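## Task

Act as the authorized worker named on the attached work order, standing at that order's power panel. Turn OFF the breaker for each circuit on this panel that supplies the equipment in the order. You have no pen. Turning any other breaker fails the task, even if you turn it back. Any padlocks from the shelf must finish open and resting on the shelf, not stacked on other padlocks. Use work order pages 1 to 4 (the order, the procedure, the panel schedule and the panel data). The work area is the aisle in front of the panel, from the shelf top below the breakers upward. When finished, release everything and move the arm away.

## Robot and tools

Robot: a single 7-joint arm with a two-finger gripper. Joint order, used in every command and in every per-joint list of a result: waist, shoulder, upper arm roll, elbow, forearm roll, wrist pitch, wrist roll. Wrist pitch is sign-flipped relative to the URDF in everything you send and read; its stated range, -1.693 to 3.142 in URDF terms, becomes -3.142 to 1.693 in your numbers. Other stated ranges (rad): waist -6.283 to 6.283, shoulder -2.059 to 2.094, upper arm roll -6.283 to 6.283, elbow -0.192 to 3.927, forearm roll -6.283 to 6.283, wrist roll -6.283 to 6.283. Real ends may differ by up to 0.010 rad.

Frame: scene frame with origin on the table top directly beneath the arm base, +z up, +y to the left when facing along +x. The base may be tilted. Positions in metres, orientation as a wxyz quaternion. The reported hand position is less reliable at long reach. The gripper's fingers point along its own +z and close along its y; end_effector_position is the spot between closed pads, roughly 2 cm short of the fingertips, and closing pushes the tips about 10 mm further out.

execute_actions(actions): a list of actions. Each action is a list of up to 15 rows, one row per control step of 1/30 s; if fewer rows are given, the last row is held until 15 steps are used. Each row is 8 numbers in [-1, 1]: seven joint values, then the gripper opening. Joint values are offsets, not poses: measured from the joint angles at the start of that action (not from the previous row), scaled so 1.0 equals 2.036 rad. The first action of a call starts from the angles in this scene's last reported result. The eighth number is an absolute opening: +1 fully open, -1 closed. An action asking a joint more than 0.010 rad beyond its end is refused; a malformed action, or a first action failing that check, rejects the whole call with no motion. An empty list just returns the current state and images. Joints pushed toward a real end stop there, and the result may say "joint sent to its limit".

move(target, speed, blocking): target is one 8-number row as above; its joint offsets are counted from the "Joint positions" in the latest result that showed them, and the last number is the absolute opening, applied at once. All joints follow paths that finish together, so the hand travels on a curve and does not avoid obstacles. Paths run 0.5 to 10 s; speed (0.01 to 2 rad/s, default 0.5) caps the joint with the longest way to go. The result adds a "move:" line: ending state (done, off_target, moving, held, fault), limits=held or limits=none, and the joint furthest from target. With blocking=false it returns after 0.5 s while motion continues; then only wait or stop are accepted until a result reports the end.

wait(seconds): 0 to 10 s, holds the last command, returns early if a running move finishes. stop(): brakes a running move; it needs room, more when fast; fingers keep moving. zoom_image(camera, region): camera is cam_head_left, cam_head_right or cam_wrist (each 672x504); region is [x0, y0, x1, y1] pixels from the top-left, no larger than 504 by 504. show_instructions(): shows the scene's reference pages (work order pages) without moving anything. finished_scene(scene): ends the current scene given its number; irreversible, and reports success. Replying without a tool call ends everything.

Results: Joint positions and Joint velocities (rad, rad/s, then pad gap in m; 0.084 fully open), Joint targets (what the joints are currently driven toward, may change on their own), grip_measured (measured opening on the command scale), torques (raw drive output with per-arm offset, factor and noise; not zero in free air), and the state line with pose and velocities. "joint command not followed" means the clearance check altered targets; mounting blocks and posts count as part of the arm.

Motion limits: joint targets rise at most 3.14 rad/s, with 0.16 s to reach that; each step the target stays within 0.623 rad of the measured angle, and targets moving the hand over 70 mm from its measured spot are scaled back. Large moves may need several actions, and an unfinished one may not complete while waiting.

Gripping: to hold something, command an opening well below grip_measured; lower squeezes harder, up to about 24 N per pad on parts up to about 6 cm wide.

Cautions: contact reaching a joint's load limit (N m: waist 44.5, shoulder 44.5, upper arm roll 26.7, elbow 26.7, forearm roll 26.7, wrist pitch 17.8, wrist roll 17.8) triggers a torque fault: the arm backs off, holds 10 s and drops the rest of the call. Faster moves hit harder and a target set past a contact presses harder. Holding loads heats motors; MOTOR HOT appears from 65 °C and at 80 °C an OVER-TEMPERATURE FAULT brakes the arm. Never knock objects out of the work area, and avoid drops, slips, slams and heavy pushes. Flip breakers gently, touching only the correct ones, and finish with the gripper released and withdrawn.

Each tool is called after ">>>" as a command line: name --argument value for each argument, lists and objects as JSON in quotes; but a table of rows of numbers goes row by row, as --pt "numbers of a row", without its own name.

Reference images:

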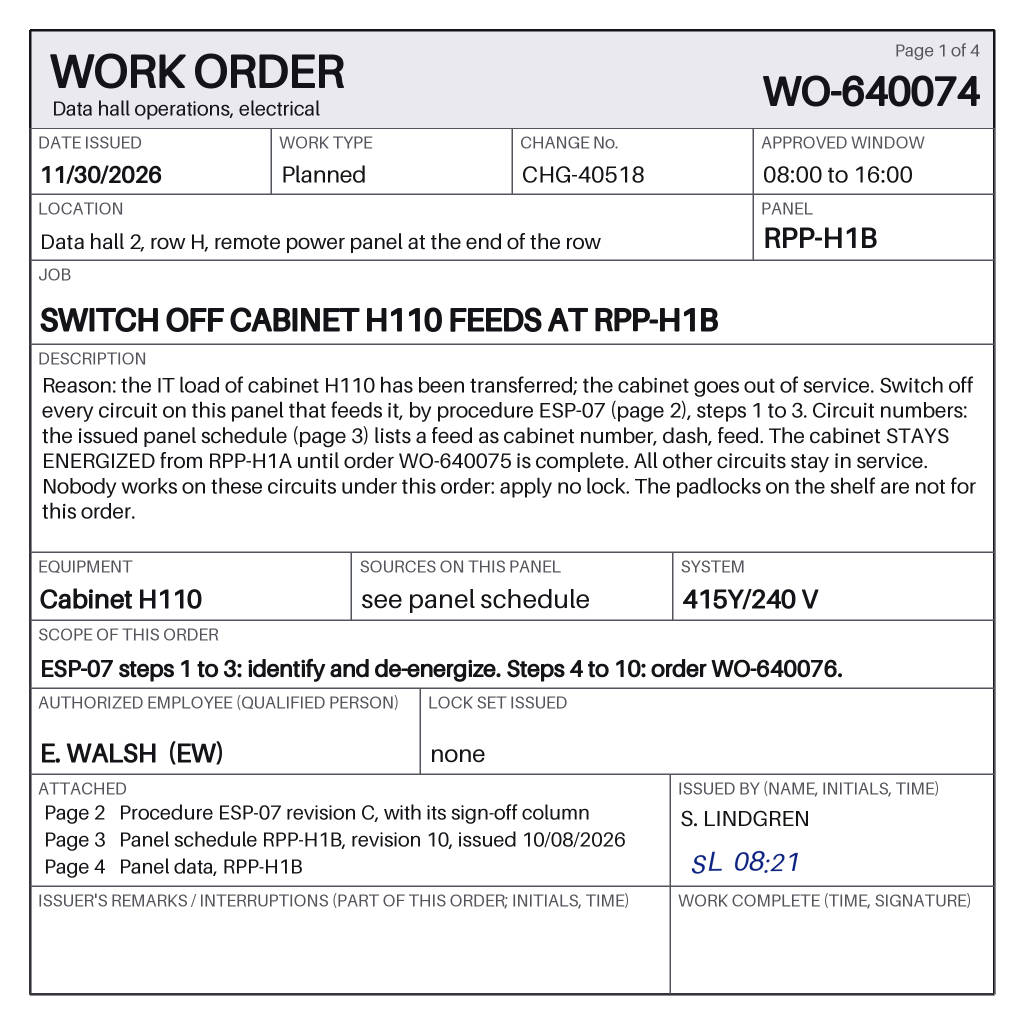

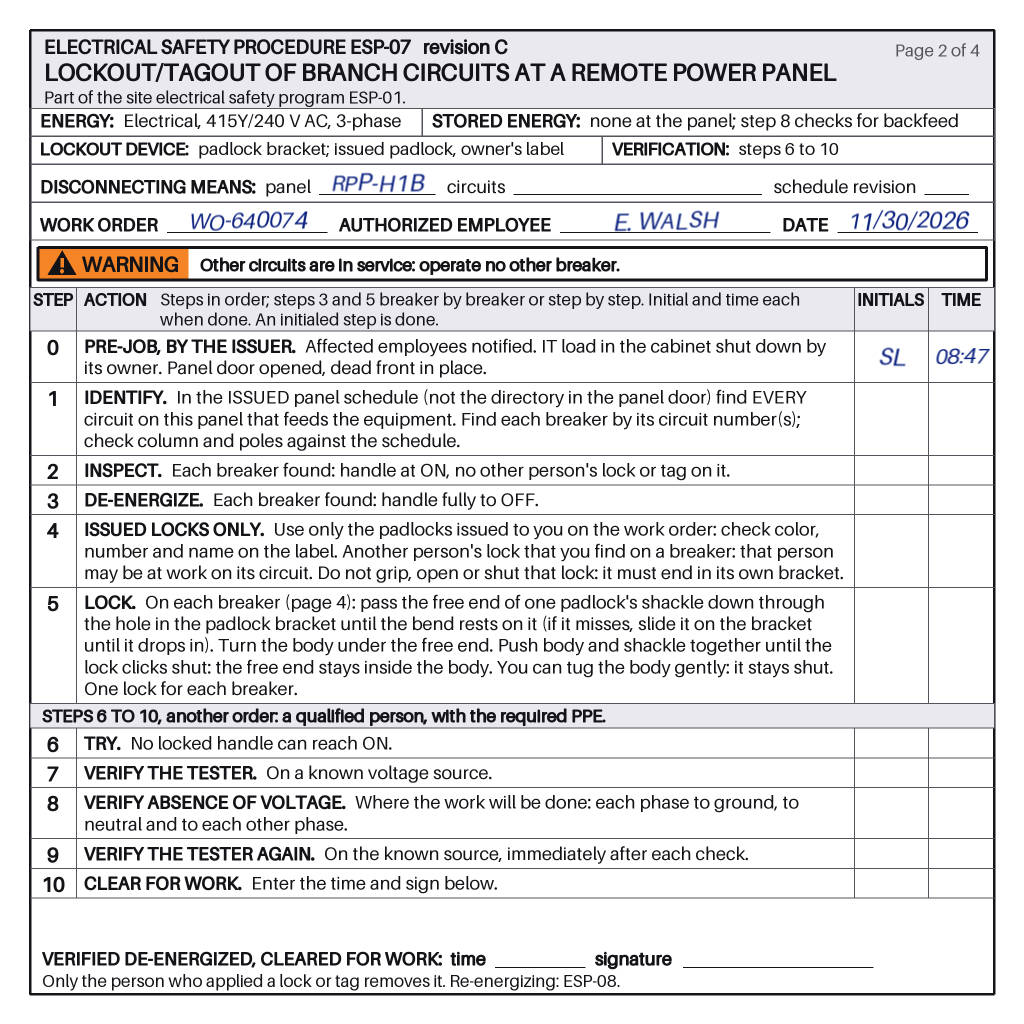

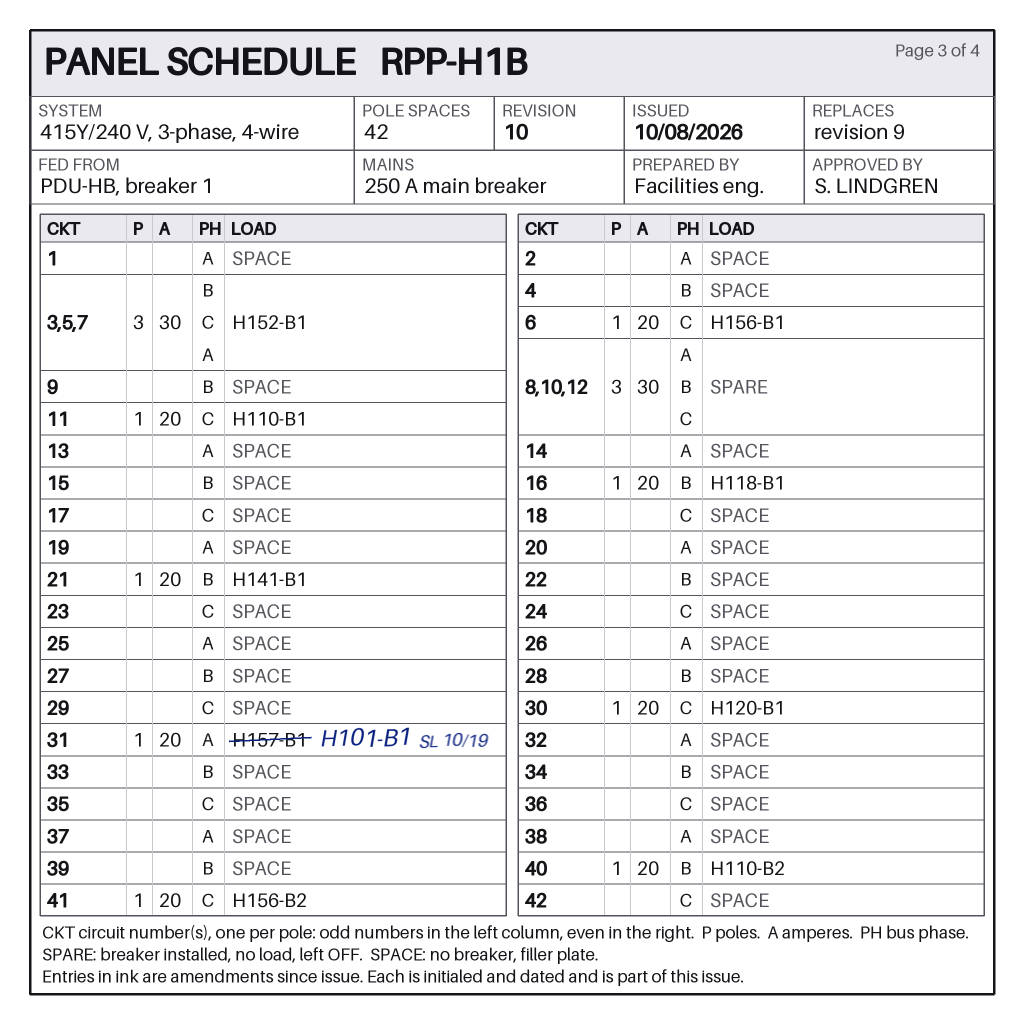

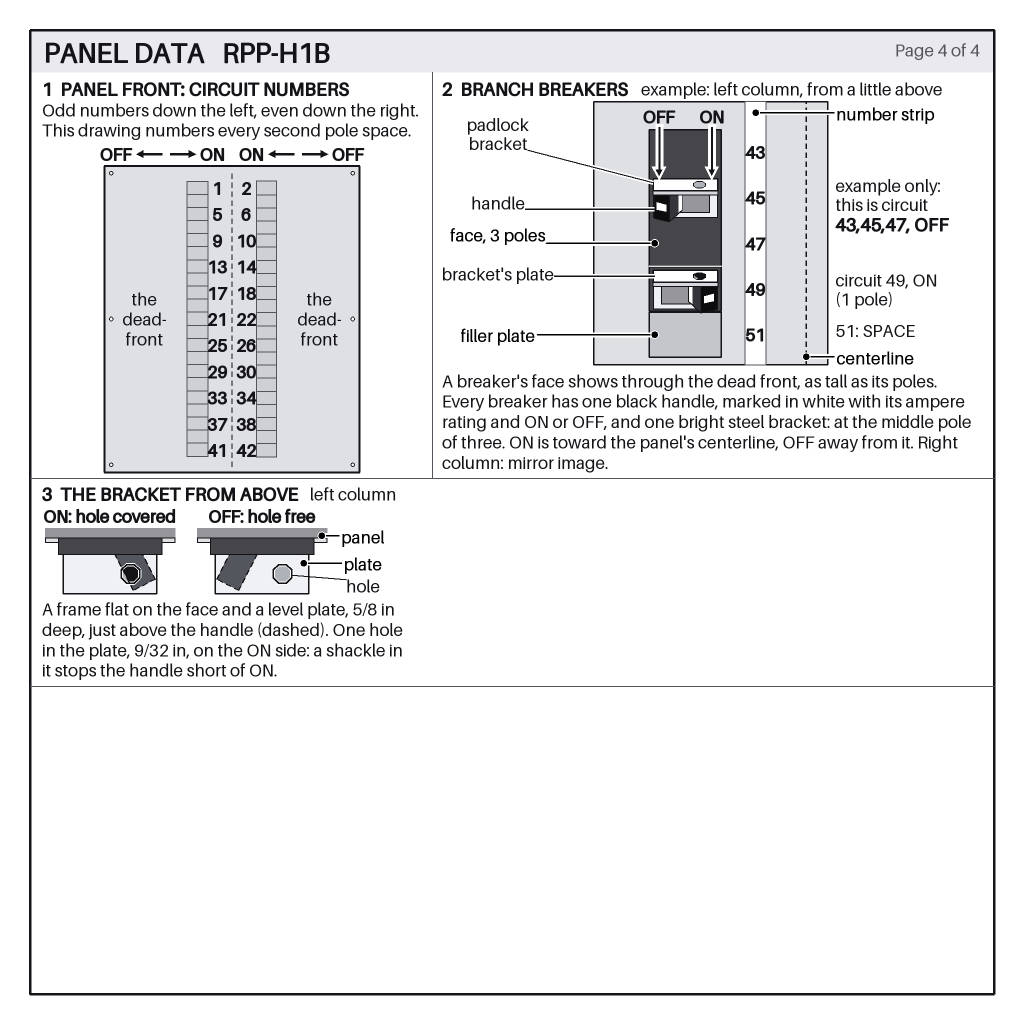

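## Session

>>> execute_actions --actions '[]'

Scene clock: 0.00 s.
end_effector_position=(+0.4229, -0.0343, +0.3313) grip_measured=+1.00 end_effector_quat_wxyz=(+0.104, +0.988, -0.097, -0.065) end_effector_velocity=(+0.000, -0.000, -0.000) end_effector_angular_velocity=(-0.000, +0.000, -0.000)
Joint names: [waist, shoulder, upper arm roll, elbow, forearm roll, wrist pitch, wrist roll]
Joint positions: [-0.003 -0.249 -0.003  0.917 -0.003 -1.172  0.     0.084]
Joint velocities: [-0.  0. -0.  0.  0.  0. -0.  0.]
Joint torques (N m, as the arm reports them, + toward a larger Joint positions number): no reading
Joint targets: [-0.003 -0.249 -0.003 0.917 -0.003 -1.172 0.000]

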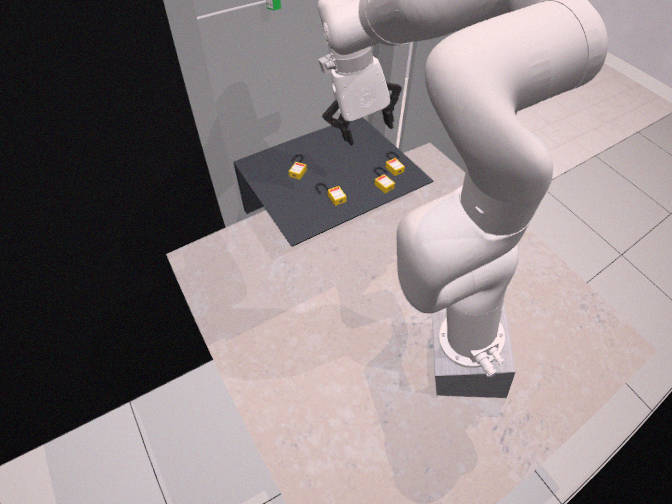

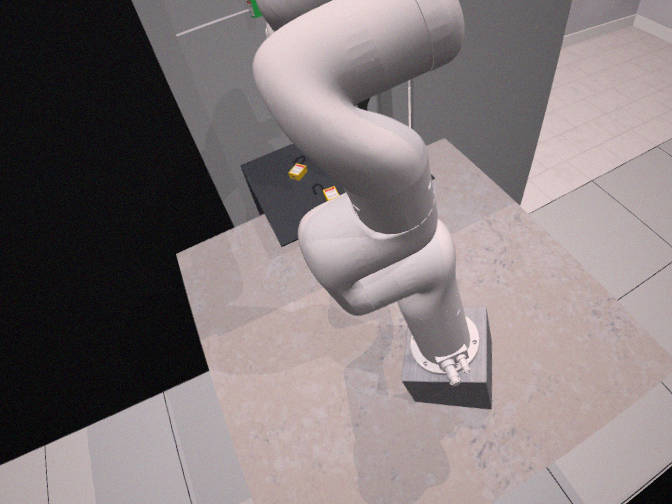

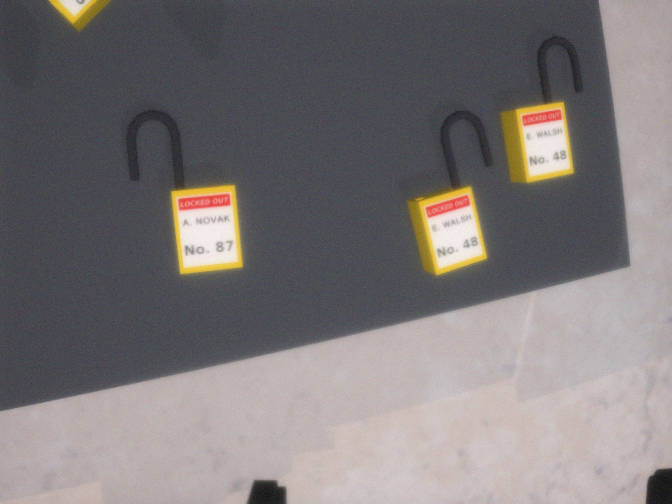

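>>> move --target '[0.1,-0.32,0,-0.107,0,0.6,0,-1]' --speed 0.8

Scene clock: 3.23 s.
end_effector_position=(+0.4794, +0.1265, +0.7282) grip_measured=-1.00 end_effector_quat_wxyz=(+0.063, +0.727, +0.074, +0.680) end_effector_velocity=(-0.001, +0.002, +0.002) end_effector_angular_velocity=(+0.000, -0.006, +0.004)
Joint names: [waist, shoulder, upper arm roll, elbow, forearm roll, wrist pitch, wrist roll]
Joint positions: [ 0.2   -0.9   -0.003  0.699 -0.003  0.049  0.     0.   ]
Joint velocities: [ 0.003 -0.003  0.     0.     0.     0.003 -0.     0.   ]
Joint torques (N m, as the arm reports them, + toward a larger Joint positions number): [ 0.66 -5.8  -2.88 14.09  0.86  2.79  0.27]
Joint targets: [0.200 -0.901 -0.003 0.699 -0.003 0.049 0.000]
move: done; limits=none; farthest joint: the waist, 0.000 radians from its target (0.204 radians at the start)

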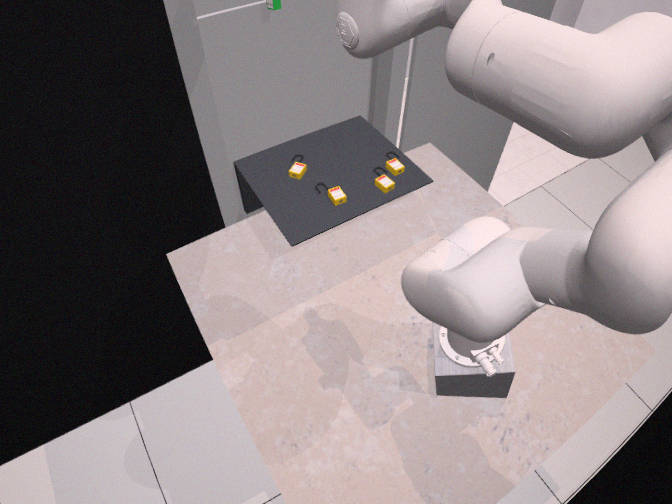

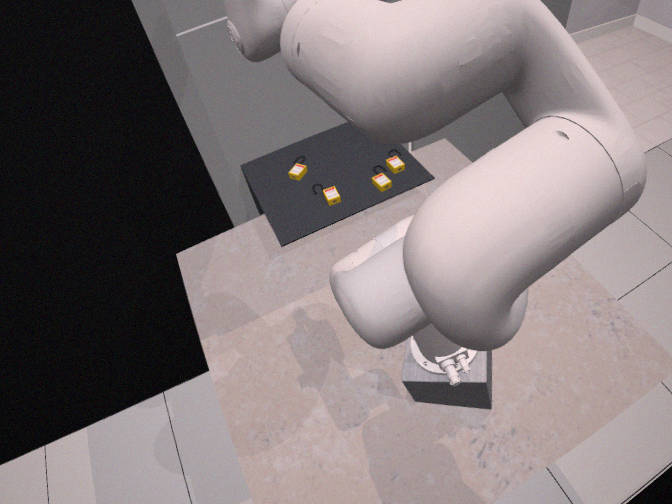

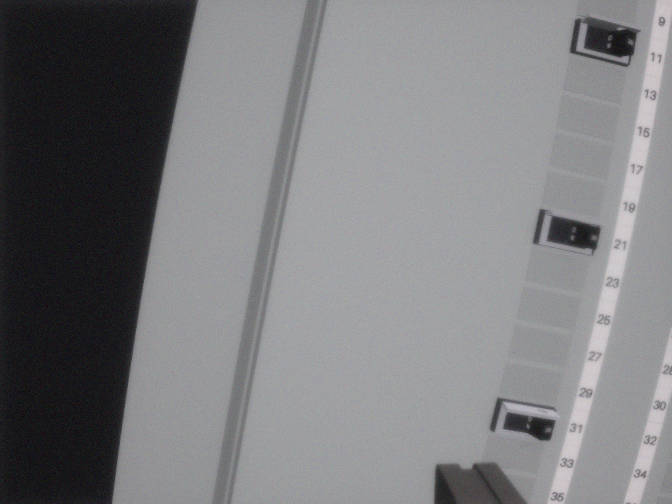

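>>> move --target '[-0.1,0,0,0,0,0.03,0.096,-1]'

Scene clock: 4.57 s.
end_effector_position=(+0.4691, +0.0539, +0.7592) grip_measured=-1.00 end_effector_quat_wxyz=(+0.071, +0.693, -0.053, +0.715) end_effector_velocity=(-0.001, -0.002, +0.001) end_effector_angular_velocity=(+0.002, -0.003, -0.005)
Joint names: [waist, shoulder, upper arm roll, elbow, forearm roll, wrist pitch, wrist roll]
Joint positions: [-0.003 -0.9   -0.003  0.699 -0.003  0.11   0.195  0.   ]
Joint velocities: [-0.005 -0.001 -0.001  0.     0.     0.001  0.002  0.   ]
Joint torques (N m, as the arm reports them, + toward a larger Joint positions number): [ 0.43 -4.07 -3.36 13.95  0.89  2.71  0.16]
Joint targets: [-0.003 -0.900 -0.003 0.699 -0.003 0.110 0.196]
move: done; limits=none; farthest joint: the waist, 0.001 radians from its target (0.204 radians at the start)

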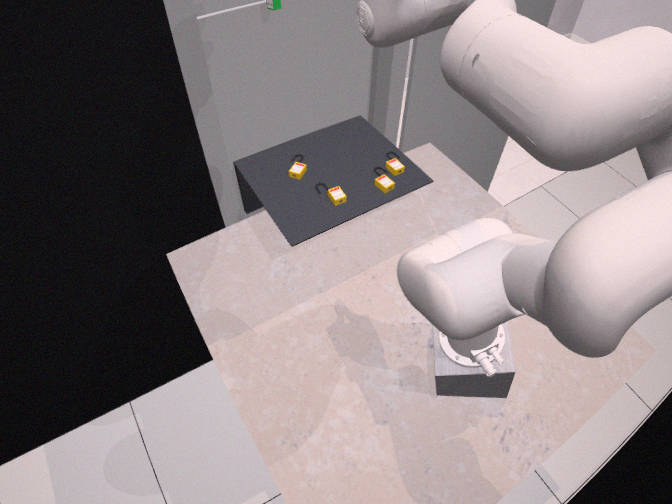

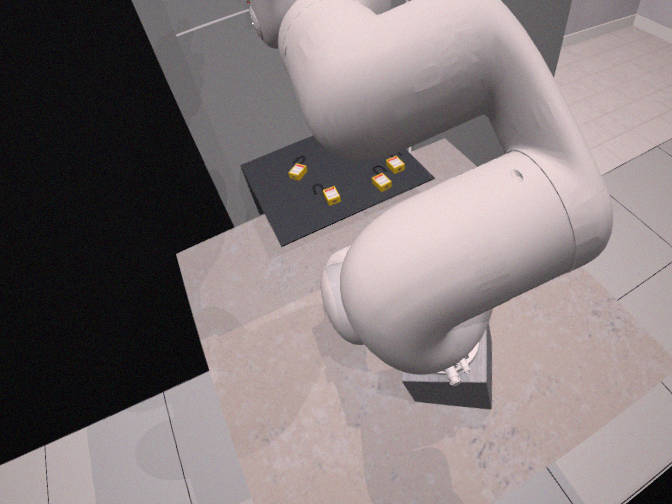

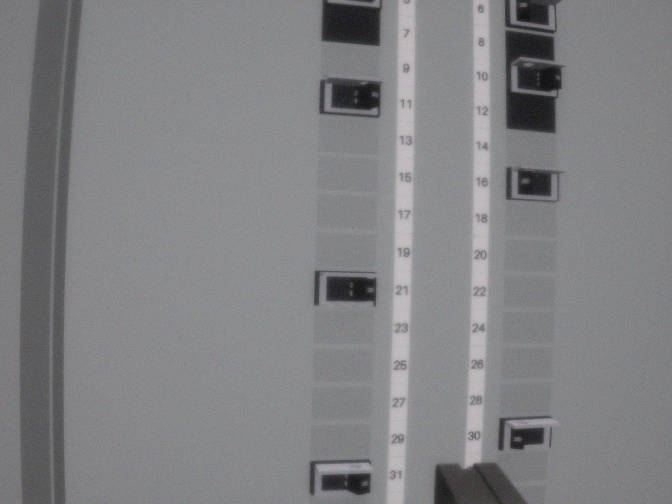

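>>> move --target '[-0.043,0.294,0,0.438,0,-0.144,0,-1]' --speed 0.6

Scene clock: 7.40 s.
end_effector_position=(+0.6000, +0.0196, +0.9186) grip_measured=-1.00 end_effector_quat_wxyz=(+0.107, +0.684, -0.079, +0.718) end_effector_velocity=(+0.001, -0.001, -0.000) end_effector_angular_velocity=(+0.000, +0.000, -0.001)
Joint names: [waist, shoulder, upper arm roll, elbow, forearm roll, wrist pitch, wrist roll]
Joint positions: [-0.09  -0.302 -0.003  1.59  -0.003 -0.183  0.195  0.   ]
Joint velocities: [-0.001  0.003 -0.     0.003  0.    -0.001 -0.     0.   ]
Joint torques (N m, as the arm reports them, + toward a larger Joint positions number): [ -2.19 -18.43  -3.85  12.53   0.79   2.45   0.23]
Joint targets: [-0.090 -0.302 -0.003 1.590 -0.003 -0.183 0.195]
move: done; limits=none; farthest joint: the elbow, 0.001 radians from its target (0.892 radians at the start)

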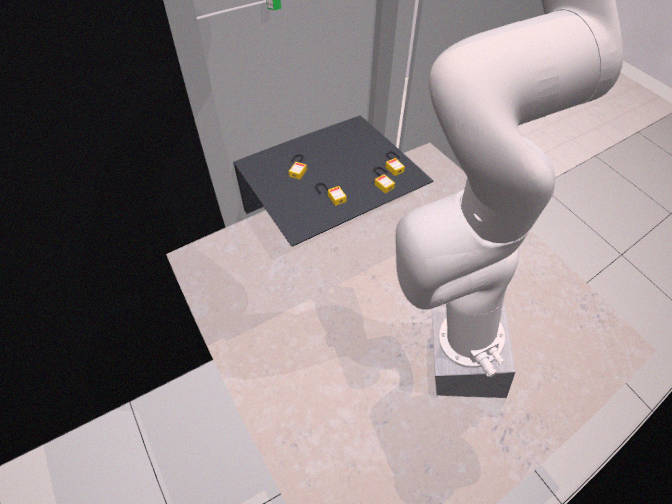

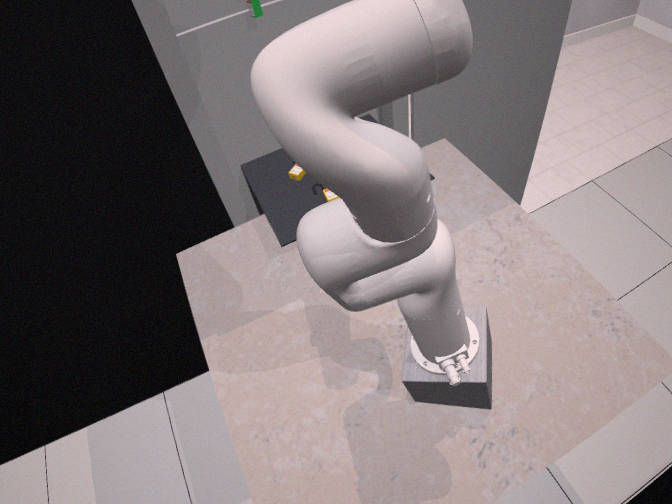

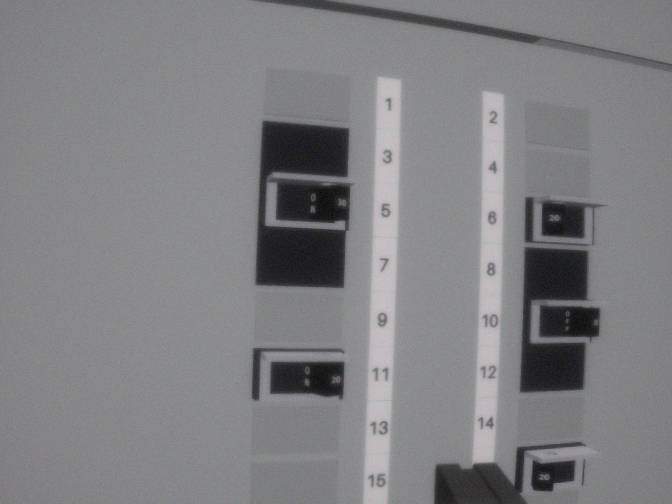

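>>> move --target '[0,0.159,0,0.178,0,-0.019,0.02,-1]' --speed 0.4

Scene clock: 9.53 s.
end_effector_position=(+0.6857, -0.0038, +0.9190) grip_measured=-1.00 end_effector_quat_wxyz=(+0.092, +0.682, -0.092, +0.720) end_effector_velocity=(+0.001, -0.000, -0.001) end_effector_angular_velocity=(+0.001, +0.002, -0.000)
Joint names: [waist, shoulder, upper arm roll, elbow, forearm roll, wrist pitch, wrist roll]
Joint positions: [-0.09   0.021 -0.003  1.952 -0.003 -0.222  0.236  0.   ]
Joint velocities: [ 0.     0.002 -0.     0.002  0.    -0.002  0.     0.   ]
Joint torques (N m, as the arm reports them, + toward a larger Joint positions number): [ -4.08 -27.78  -3.44  12.17   0.6    2.74   0.11]
Joint targets: [-0.090 0.022 -0.003 1.952 -0.003 -0.222 0.236]
move: done; limits=none; farthest joint: the waist, 0.000 radians from its target (0.000 radians at the start)

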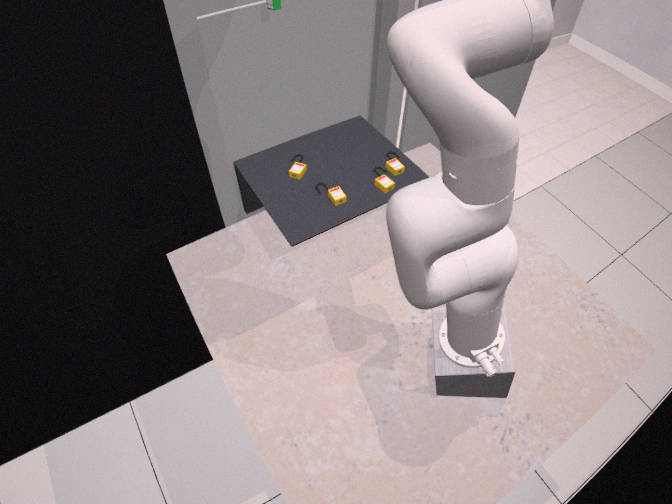

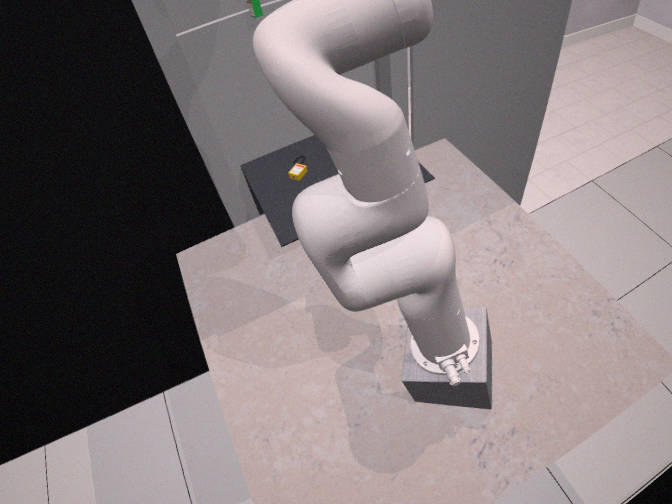

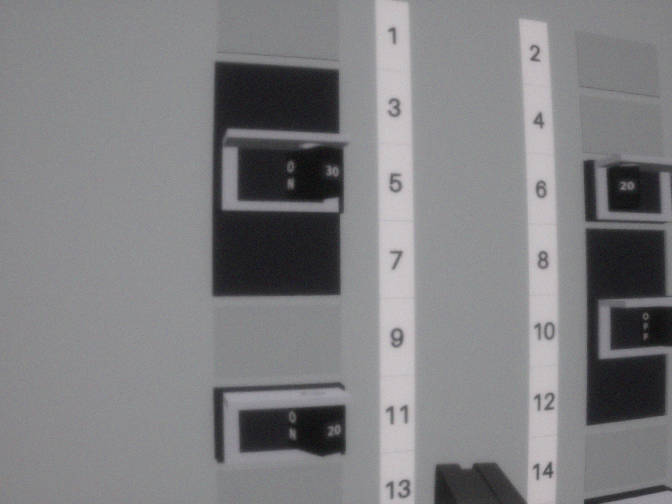

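>>> move --target '[0.008,0.107,0,0.16,0,-0.0526,0,-1]' --speed 0.25

Scene clock: 11.60 s.
end_effector_position=(+0.7272, -0.0029, +0.9242) grip_measured=-1.00 end_effector_quat_wxyz=(+0.086, +0.684, -0.087, +0.719) end_effector_velocity=(+0.000, -0.002, -0.000) end_effector_angular_velocity=(+0.000, +0.000, -0.002)
Joint names: [waist, shoulder, upper arm roll, elbow, forearm roll, wrist pitch, wrist roll]
Joint positions: [-0.074  0.239 -0.003  2.278 -0.003 -0.329  0.236  0.   ]
Joint velocities: [-0.002  0.002  0.     0.001 -0.    -0.     0.     0.   ]
Joint torques (N m, as the arm reports them, + toward a larger Joint positions number): [ -5.19 -33.08  -3.1   11.52   0.65   2.54   0.36]
Joint targets: [-0.074 0.239 -0.003 2.278 -0.003 -0.329 0.236]
move: done; limits=none; farthest joint: the waist, 0.000 radians from its target (0.017 radians at the start)

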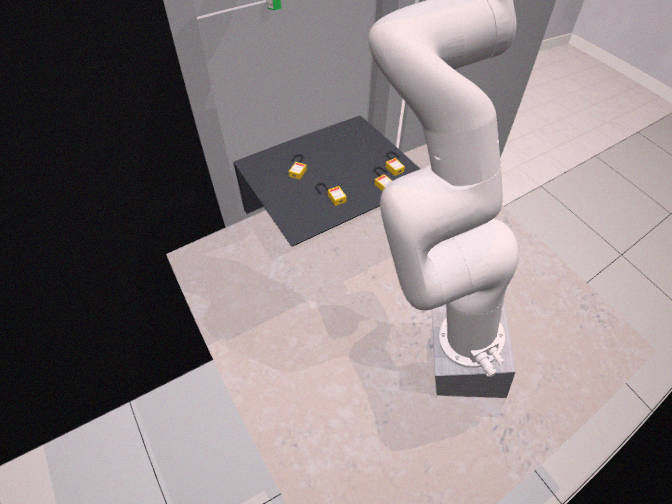

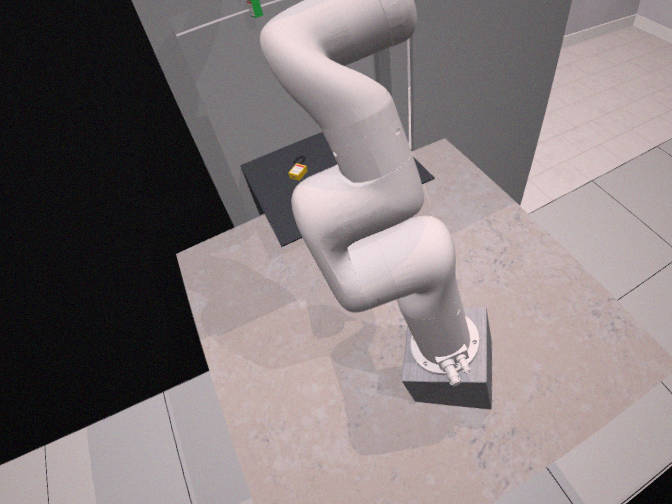

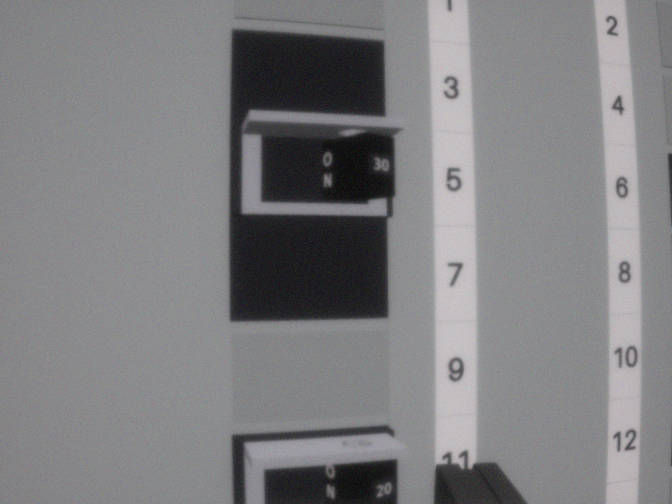

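>>> move --target '[0.007,0,0,0,0,-0.006,0,-1]' --speed 0.05

>>> move --target '[0.012,0,0,0,0,0,0,-1]' --speed 0.03

Scene clock: 12.67 s.
end_effector_position=(+0.7301, +0.0046, +0.9194) grip_measured=-1.00 end_effector_quat_wxyz=(+0.081, +0.689, -0.085, +0.715) end_effector_velocity=(+0.000, +0.001, -0.001) end_effector_angular_velocity=(+0.001, +0.002, +0.001)
Joint names: [waist, shoulder, upper arm roll, elbow, forearm roll, wrist pitch, wrist roll]
Joint positions: [-0.06   0.239 -0.003  2.278 -0.003 -0.341  0.236  0.   ]
Joint velocities: [ 0.002  0.     0.    -0.    -0.    -0.001  0.     0.   ]
Joint torques (N m, as the arm reports them, + toward a larger Joint positions number): [ -5.23 -32.85  -2.83  11.55   0.54   2.6    0.24]
Joint targets: [-0.060 0.239 -0.003 2.278 -0.003 -0.341 0.236]
move: done; limits=none; farthest joint: the waist, 0.000 radians from its target (0.014 radians at the start)

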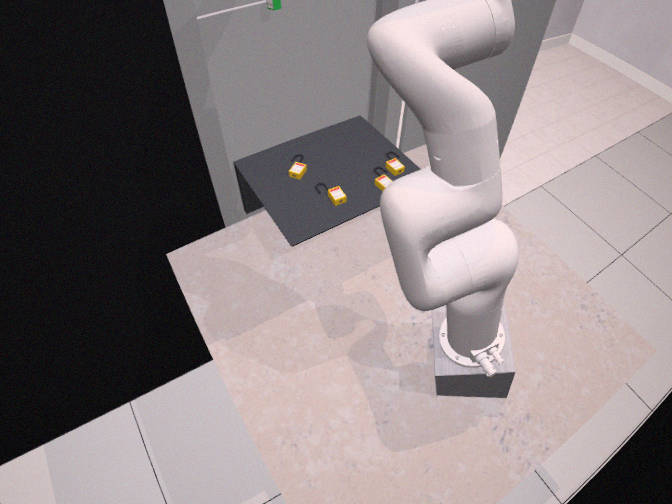

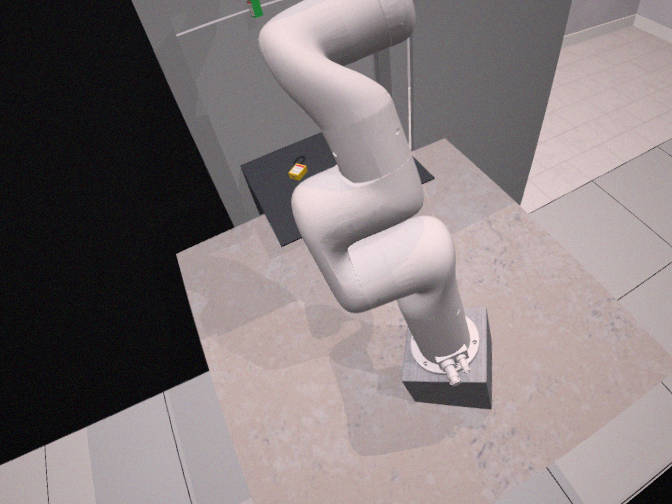

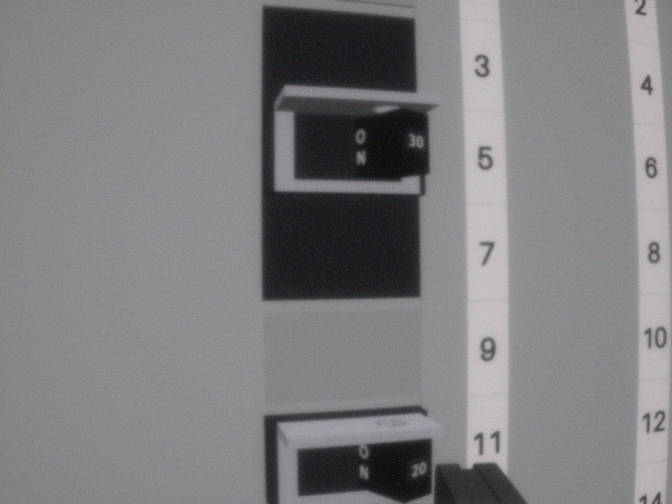

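Scene clock: 13.97 s.
end_effector_position=(+0.7337, +0.0197, +0.9158) grip_measured=-1.00 end_effector_quat_wxyz=(+0.071, +0.692, -0.077, +0.714) end_effector_velocity=(-0.001, -0.004, +0.000) end_effector_angular_velocity=(-0.002, -0.001, -0.007)
Joint names: [waist, shoulder, upper arm roll, elbow, forearm roll, wrist pitch, wrist roll]
Joint positions: [-0.035  0.239 -0.003  2.278 -0.003 -0.341  0.236  0.   ]
Joint velocities: [-0.004  0.    -0.003 -0.001 -0.     0.001  0.     0.   ]
Joint torques (N m, as the arm reports them, + toward a larger Joint positions number): [ -5.25 -33.23  -2.77  11.7    0.44   2.5    0.31]
Joint targets: [-0.036 0.239 -0.003 2.278 -0.003 -0.341 0.236]
move: done; limits=none; farthest joint: the waist, 0.000 radians from its target (0.025 radians at the start)

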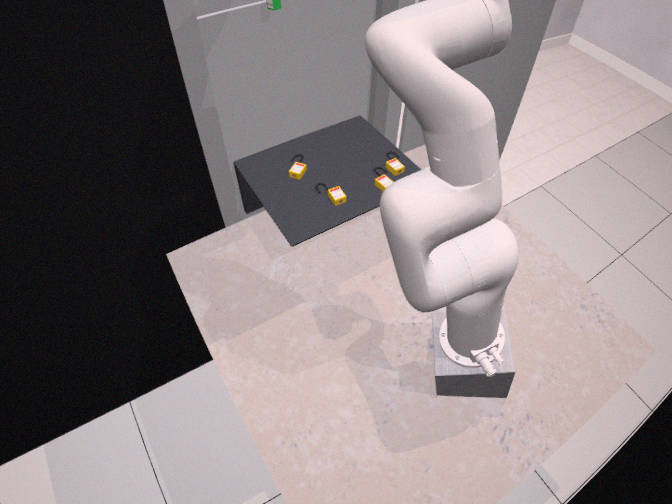

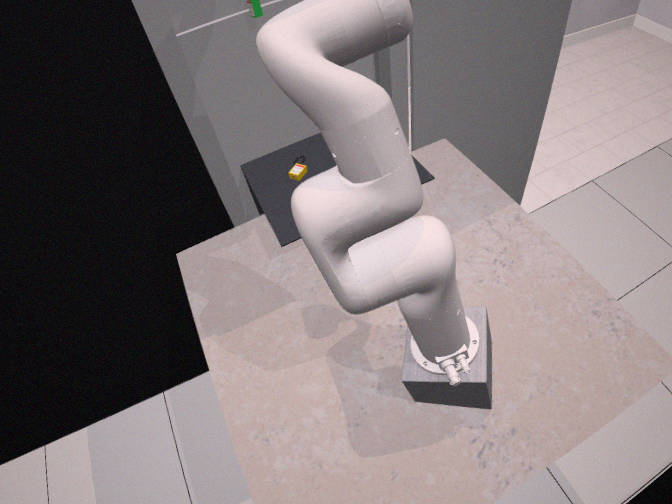

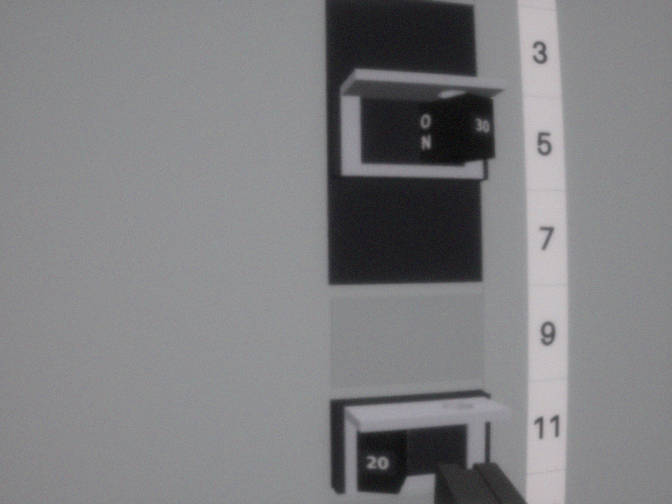

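>>> move --target '[0,-0.107,0,-0.16,0,0.0526,0,-1]' --speed 0.5

>>> move --target '[0,-0.118,0,-0.37,0,0.262,0,-1]' --speed 0.8

>>> move --target '[0.012,0.131,0,-0.138,0,0.26,-0.015,-1]' --speed 0.6

Scene clock: 16.00 s.
end_effector_position=(+0.6944, +0.0264, +0.9088) grip_measured=-1.00 end_effector_quat_wxyz=(+0.071, +0.693, -0.077, +0.714) end_effector_velocity=(-0.001, +0.001, +0.001) end_effector_angular_velocity=(+0.000, -0.000, +0.001)
Joint names: [waist, shoulder, upper arm roll, elbow, forearm roll, wrist pitch, wrist roll]
Joint positions: [-0.035  0.021 -0.003  1.952 -0.003 -0.234  0.236  0.   ]
Joint velocities: [ 0.001 -0.003 -0.    -0.002 -0.    -0.     0.     0.   ]
Joint torques (N m, as the arm reports them, + toward a larger Joint positions number): [ -4.11 -27.94  -3.6   12.17   0.67   2.74   0.27]
Joint targets: [-0.035 0.021 -0.003 1.952 -0.003 -0.234 0.236]
move: done; limits=none; farthest joint: the waist, 0.000 radians from its target (0.001 radians at the start)

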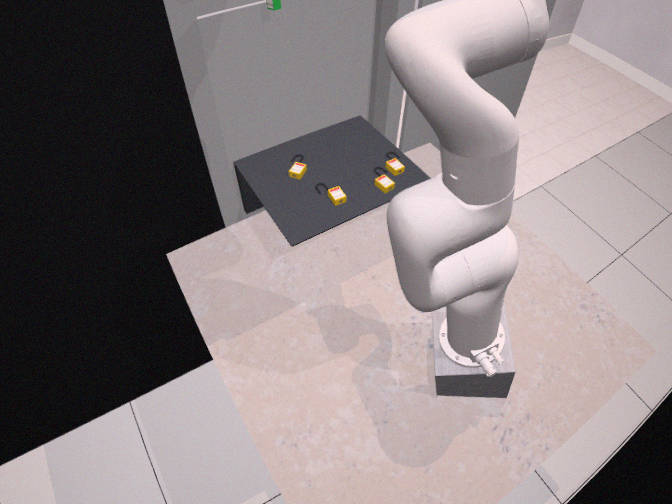

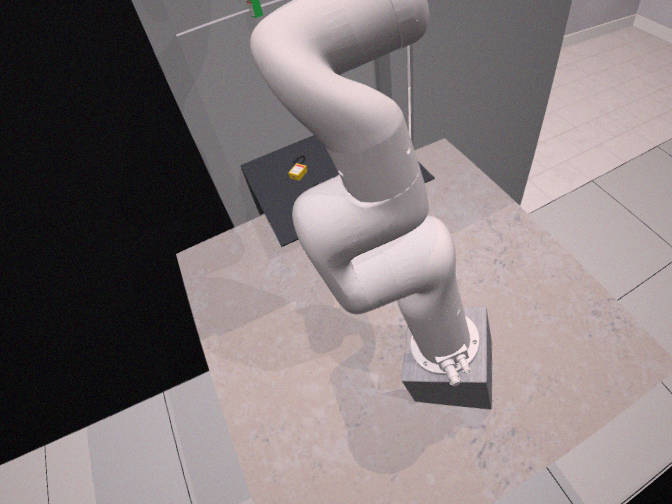

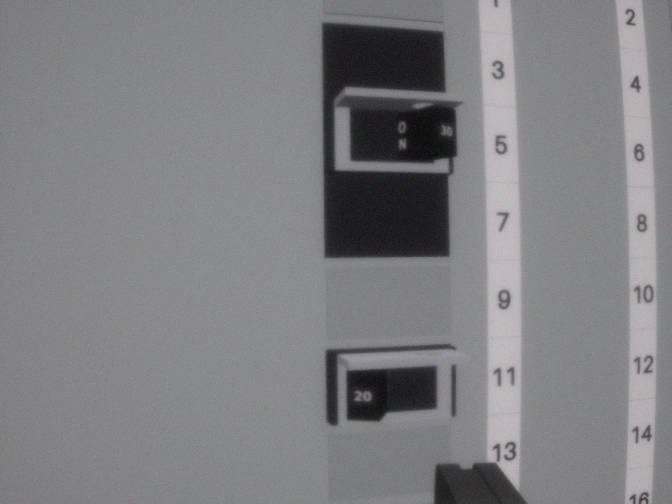

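Scene clock: 17.70 s.
end_effector_position=(+0.6562, -0.0001, +0.7567) grip_measured=-1.00 end_effector_quat_wxyz=(+0.070, +0.686, -0.075, +0.721) end_effector_velocity=(-0.000, +0.000, -0.000) end_effector_angular_velocity=(-0.000, -0.001, +0.000)
Joint names: [waist, shoulder, upper arm roll, elbow, forearm roll, wrist pitch, wrist roll]
Joint positions: [-0.035 -0.219 -0.003  1.199 -0.003  0.3    0.236  0.   ]
Joint velocities: [ 0.    -0.001 -0.    -0.003 -0.     0.002 -0.     0.   ]
Joint torques (N m, as the arm reports them, + toward a larger Joint positions number): [ -3.32 -23.92  -4.18  14.09   0.93   2.62   0.35]
Joint targets: [-0.035 -0.219 -0.003 1.199 -0.003 0.300 0.236]
move: done; limits=none; farthest joint: the shoulder, 0.001 radians from its target (0.241 radians at the start)

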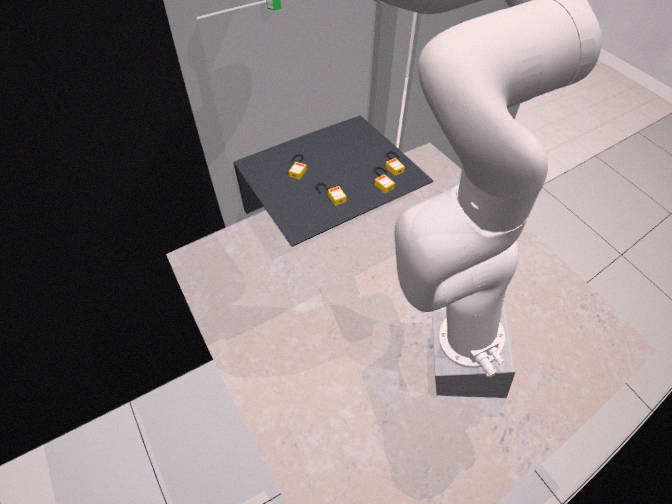

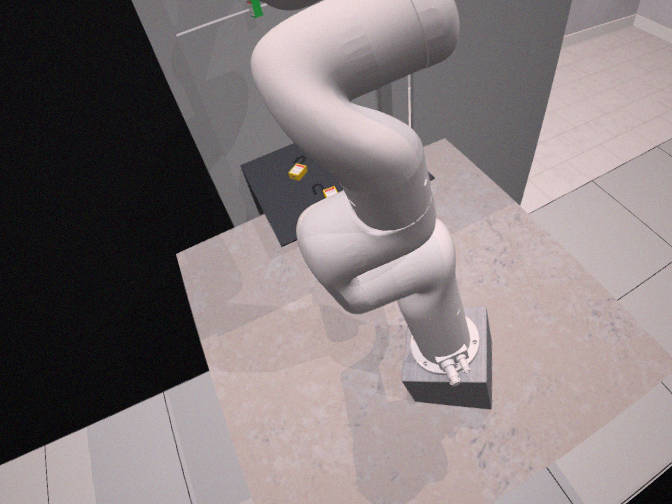

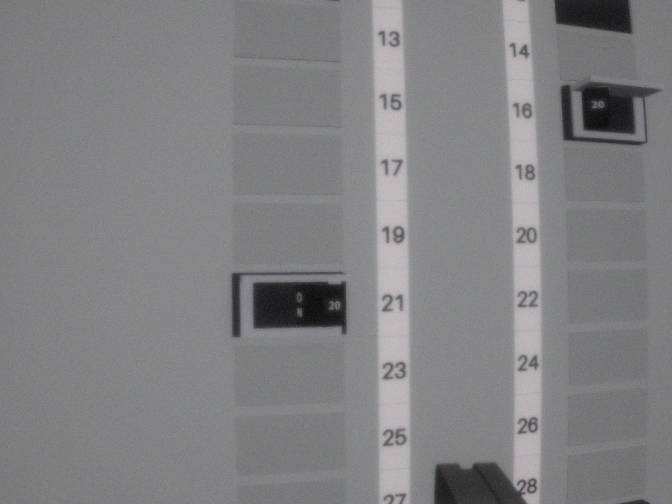

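Scene clock: 19.23 s.
end_effector_position=(+0.6723, -0.0330, +0.5578) grip_measured=-1.00 end_effector_quat_wxyz=(+0.071, +0.696, -0.059, +0.713) end_effector_velocity=(+0.000, +0.001, -0.003) end_effector_angular_velocity=(+0.001, +0.004, +0.002)
Joint names: [waist, shoulder, upper arm roll, elbow, forearm roll, wrist pitch, wrist roll]
Joint positions: [-0.011  0.048 -0.003  0.919 -0.003  0.829  0.206  0.   ]
Joint velocities: [ 0.002  0.003  0.    -0.003 -0.     0.003 -0.     0.   ]
Joint torques (N m, as the arm reports them, + toward a larger Joint positions number): [ -4.04 -29.17  -4.05  12.44   0.97   2.61   0.17]
Joint targets: [-0.011 0.048 -0.003 0.918 -0.003 0.829 0.206]
move: done; limits=none; farthest joint: the elbow, 0.001 radians from its target (0.281 radians at the start)

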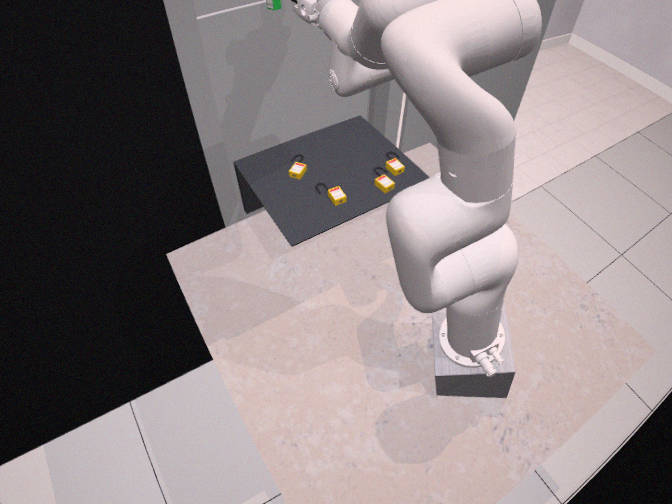

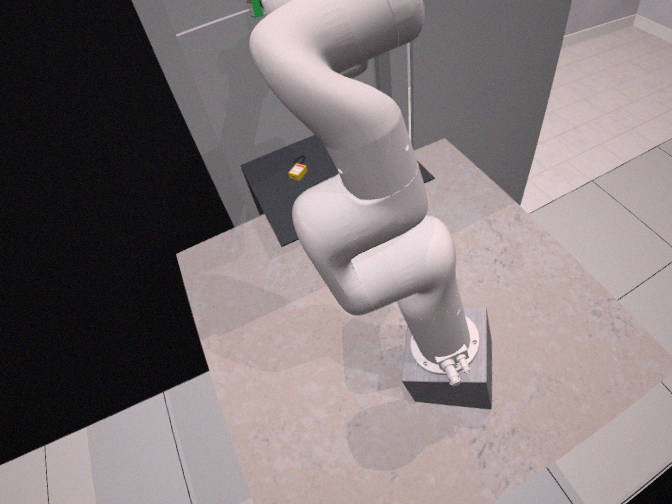

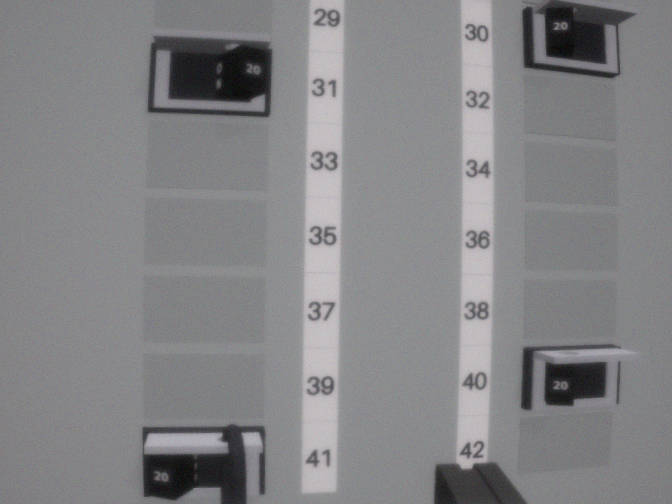

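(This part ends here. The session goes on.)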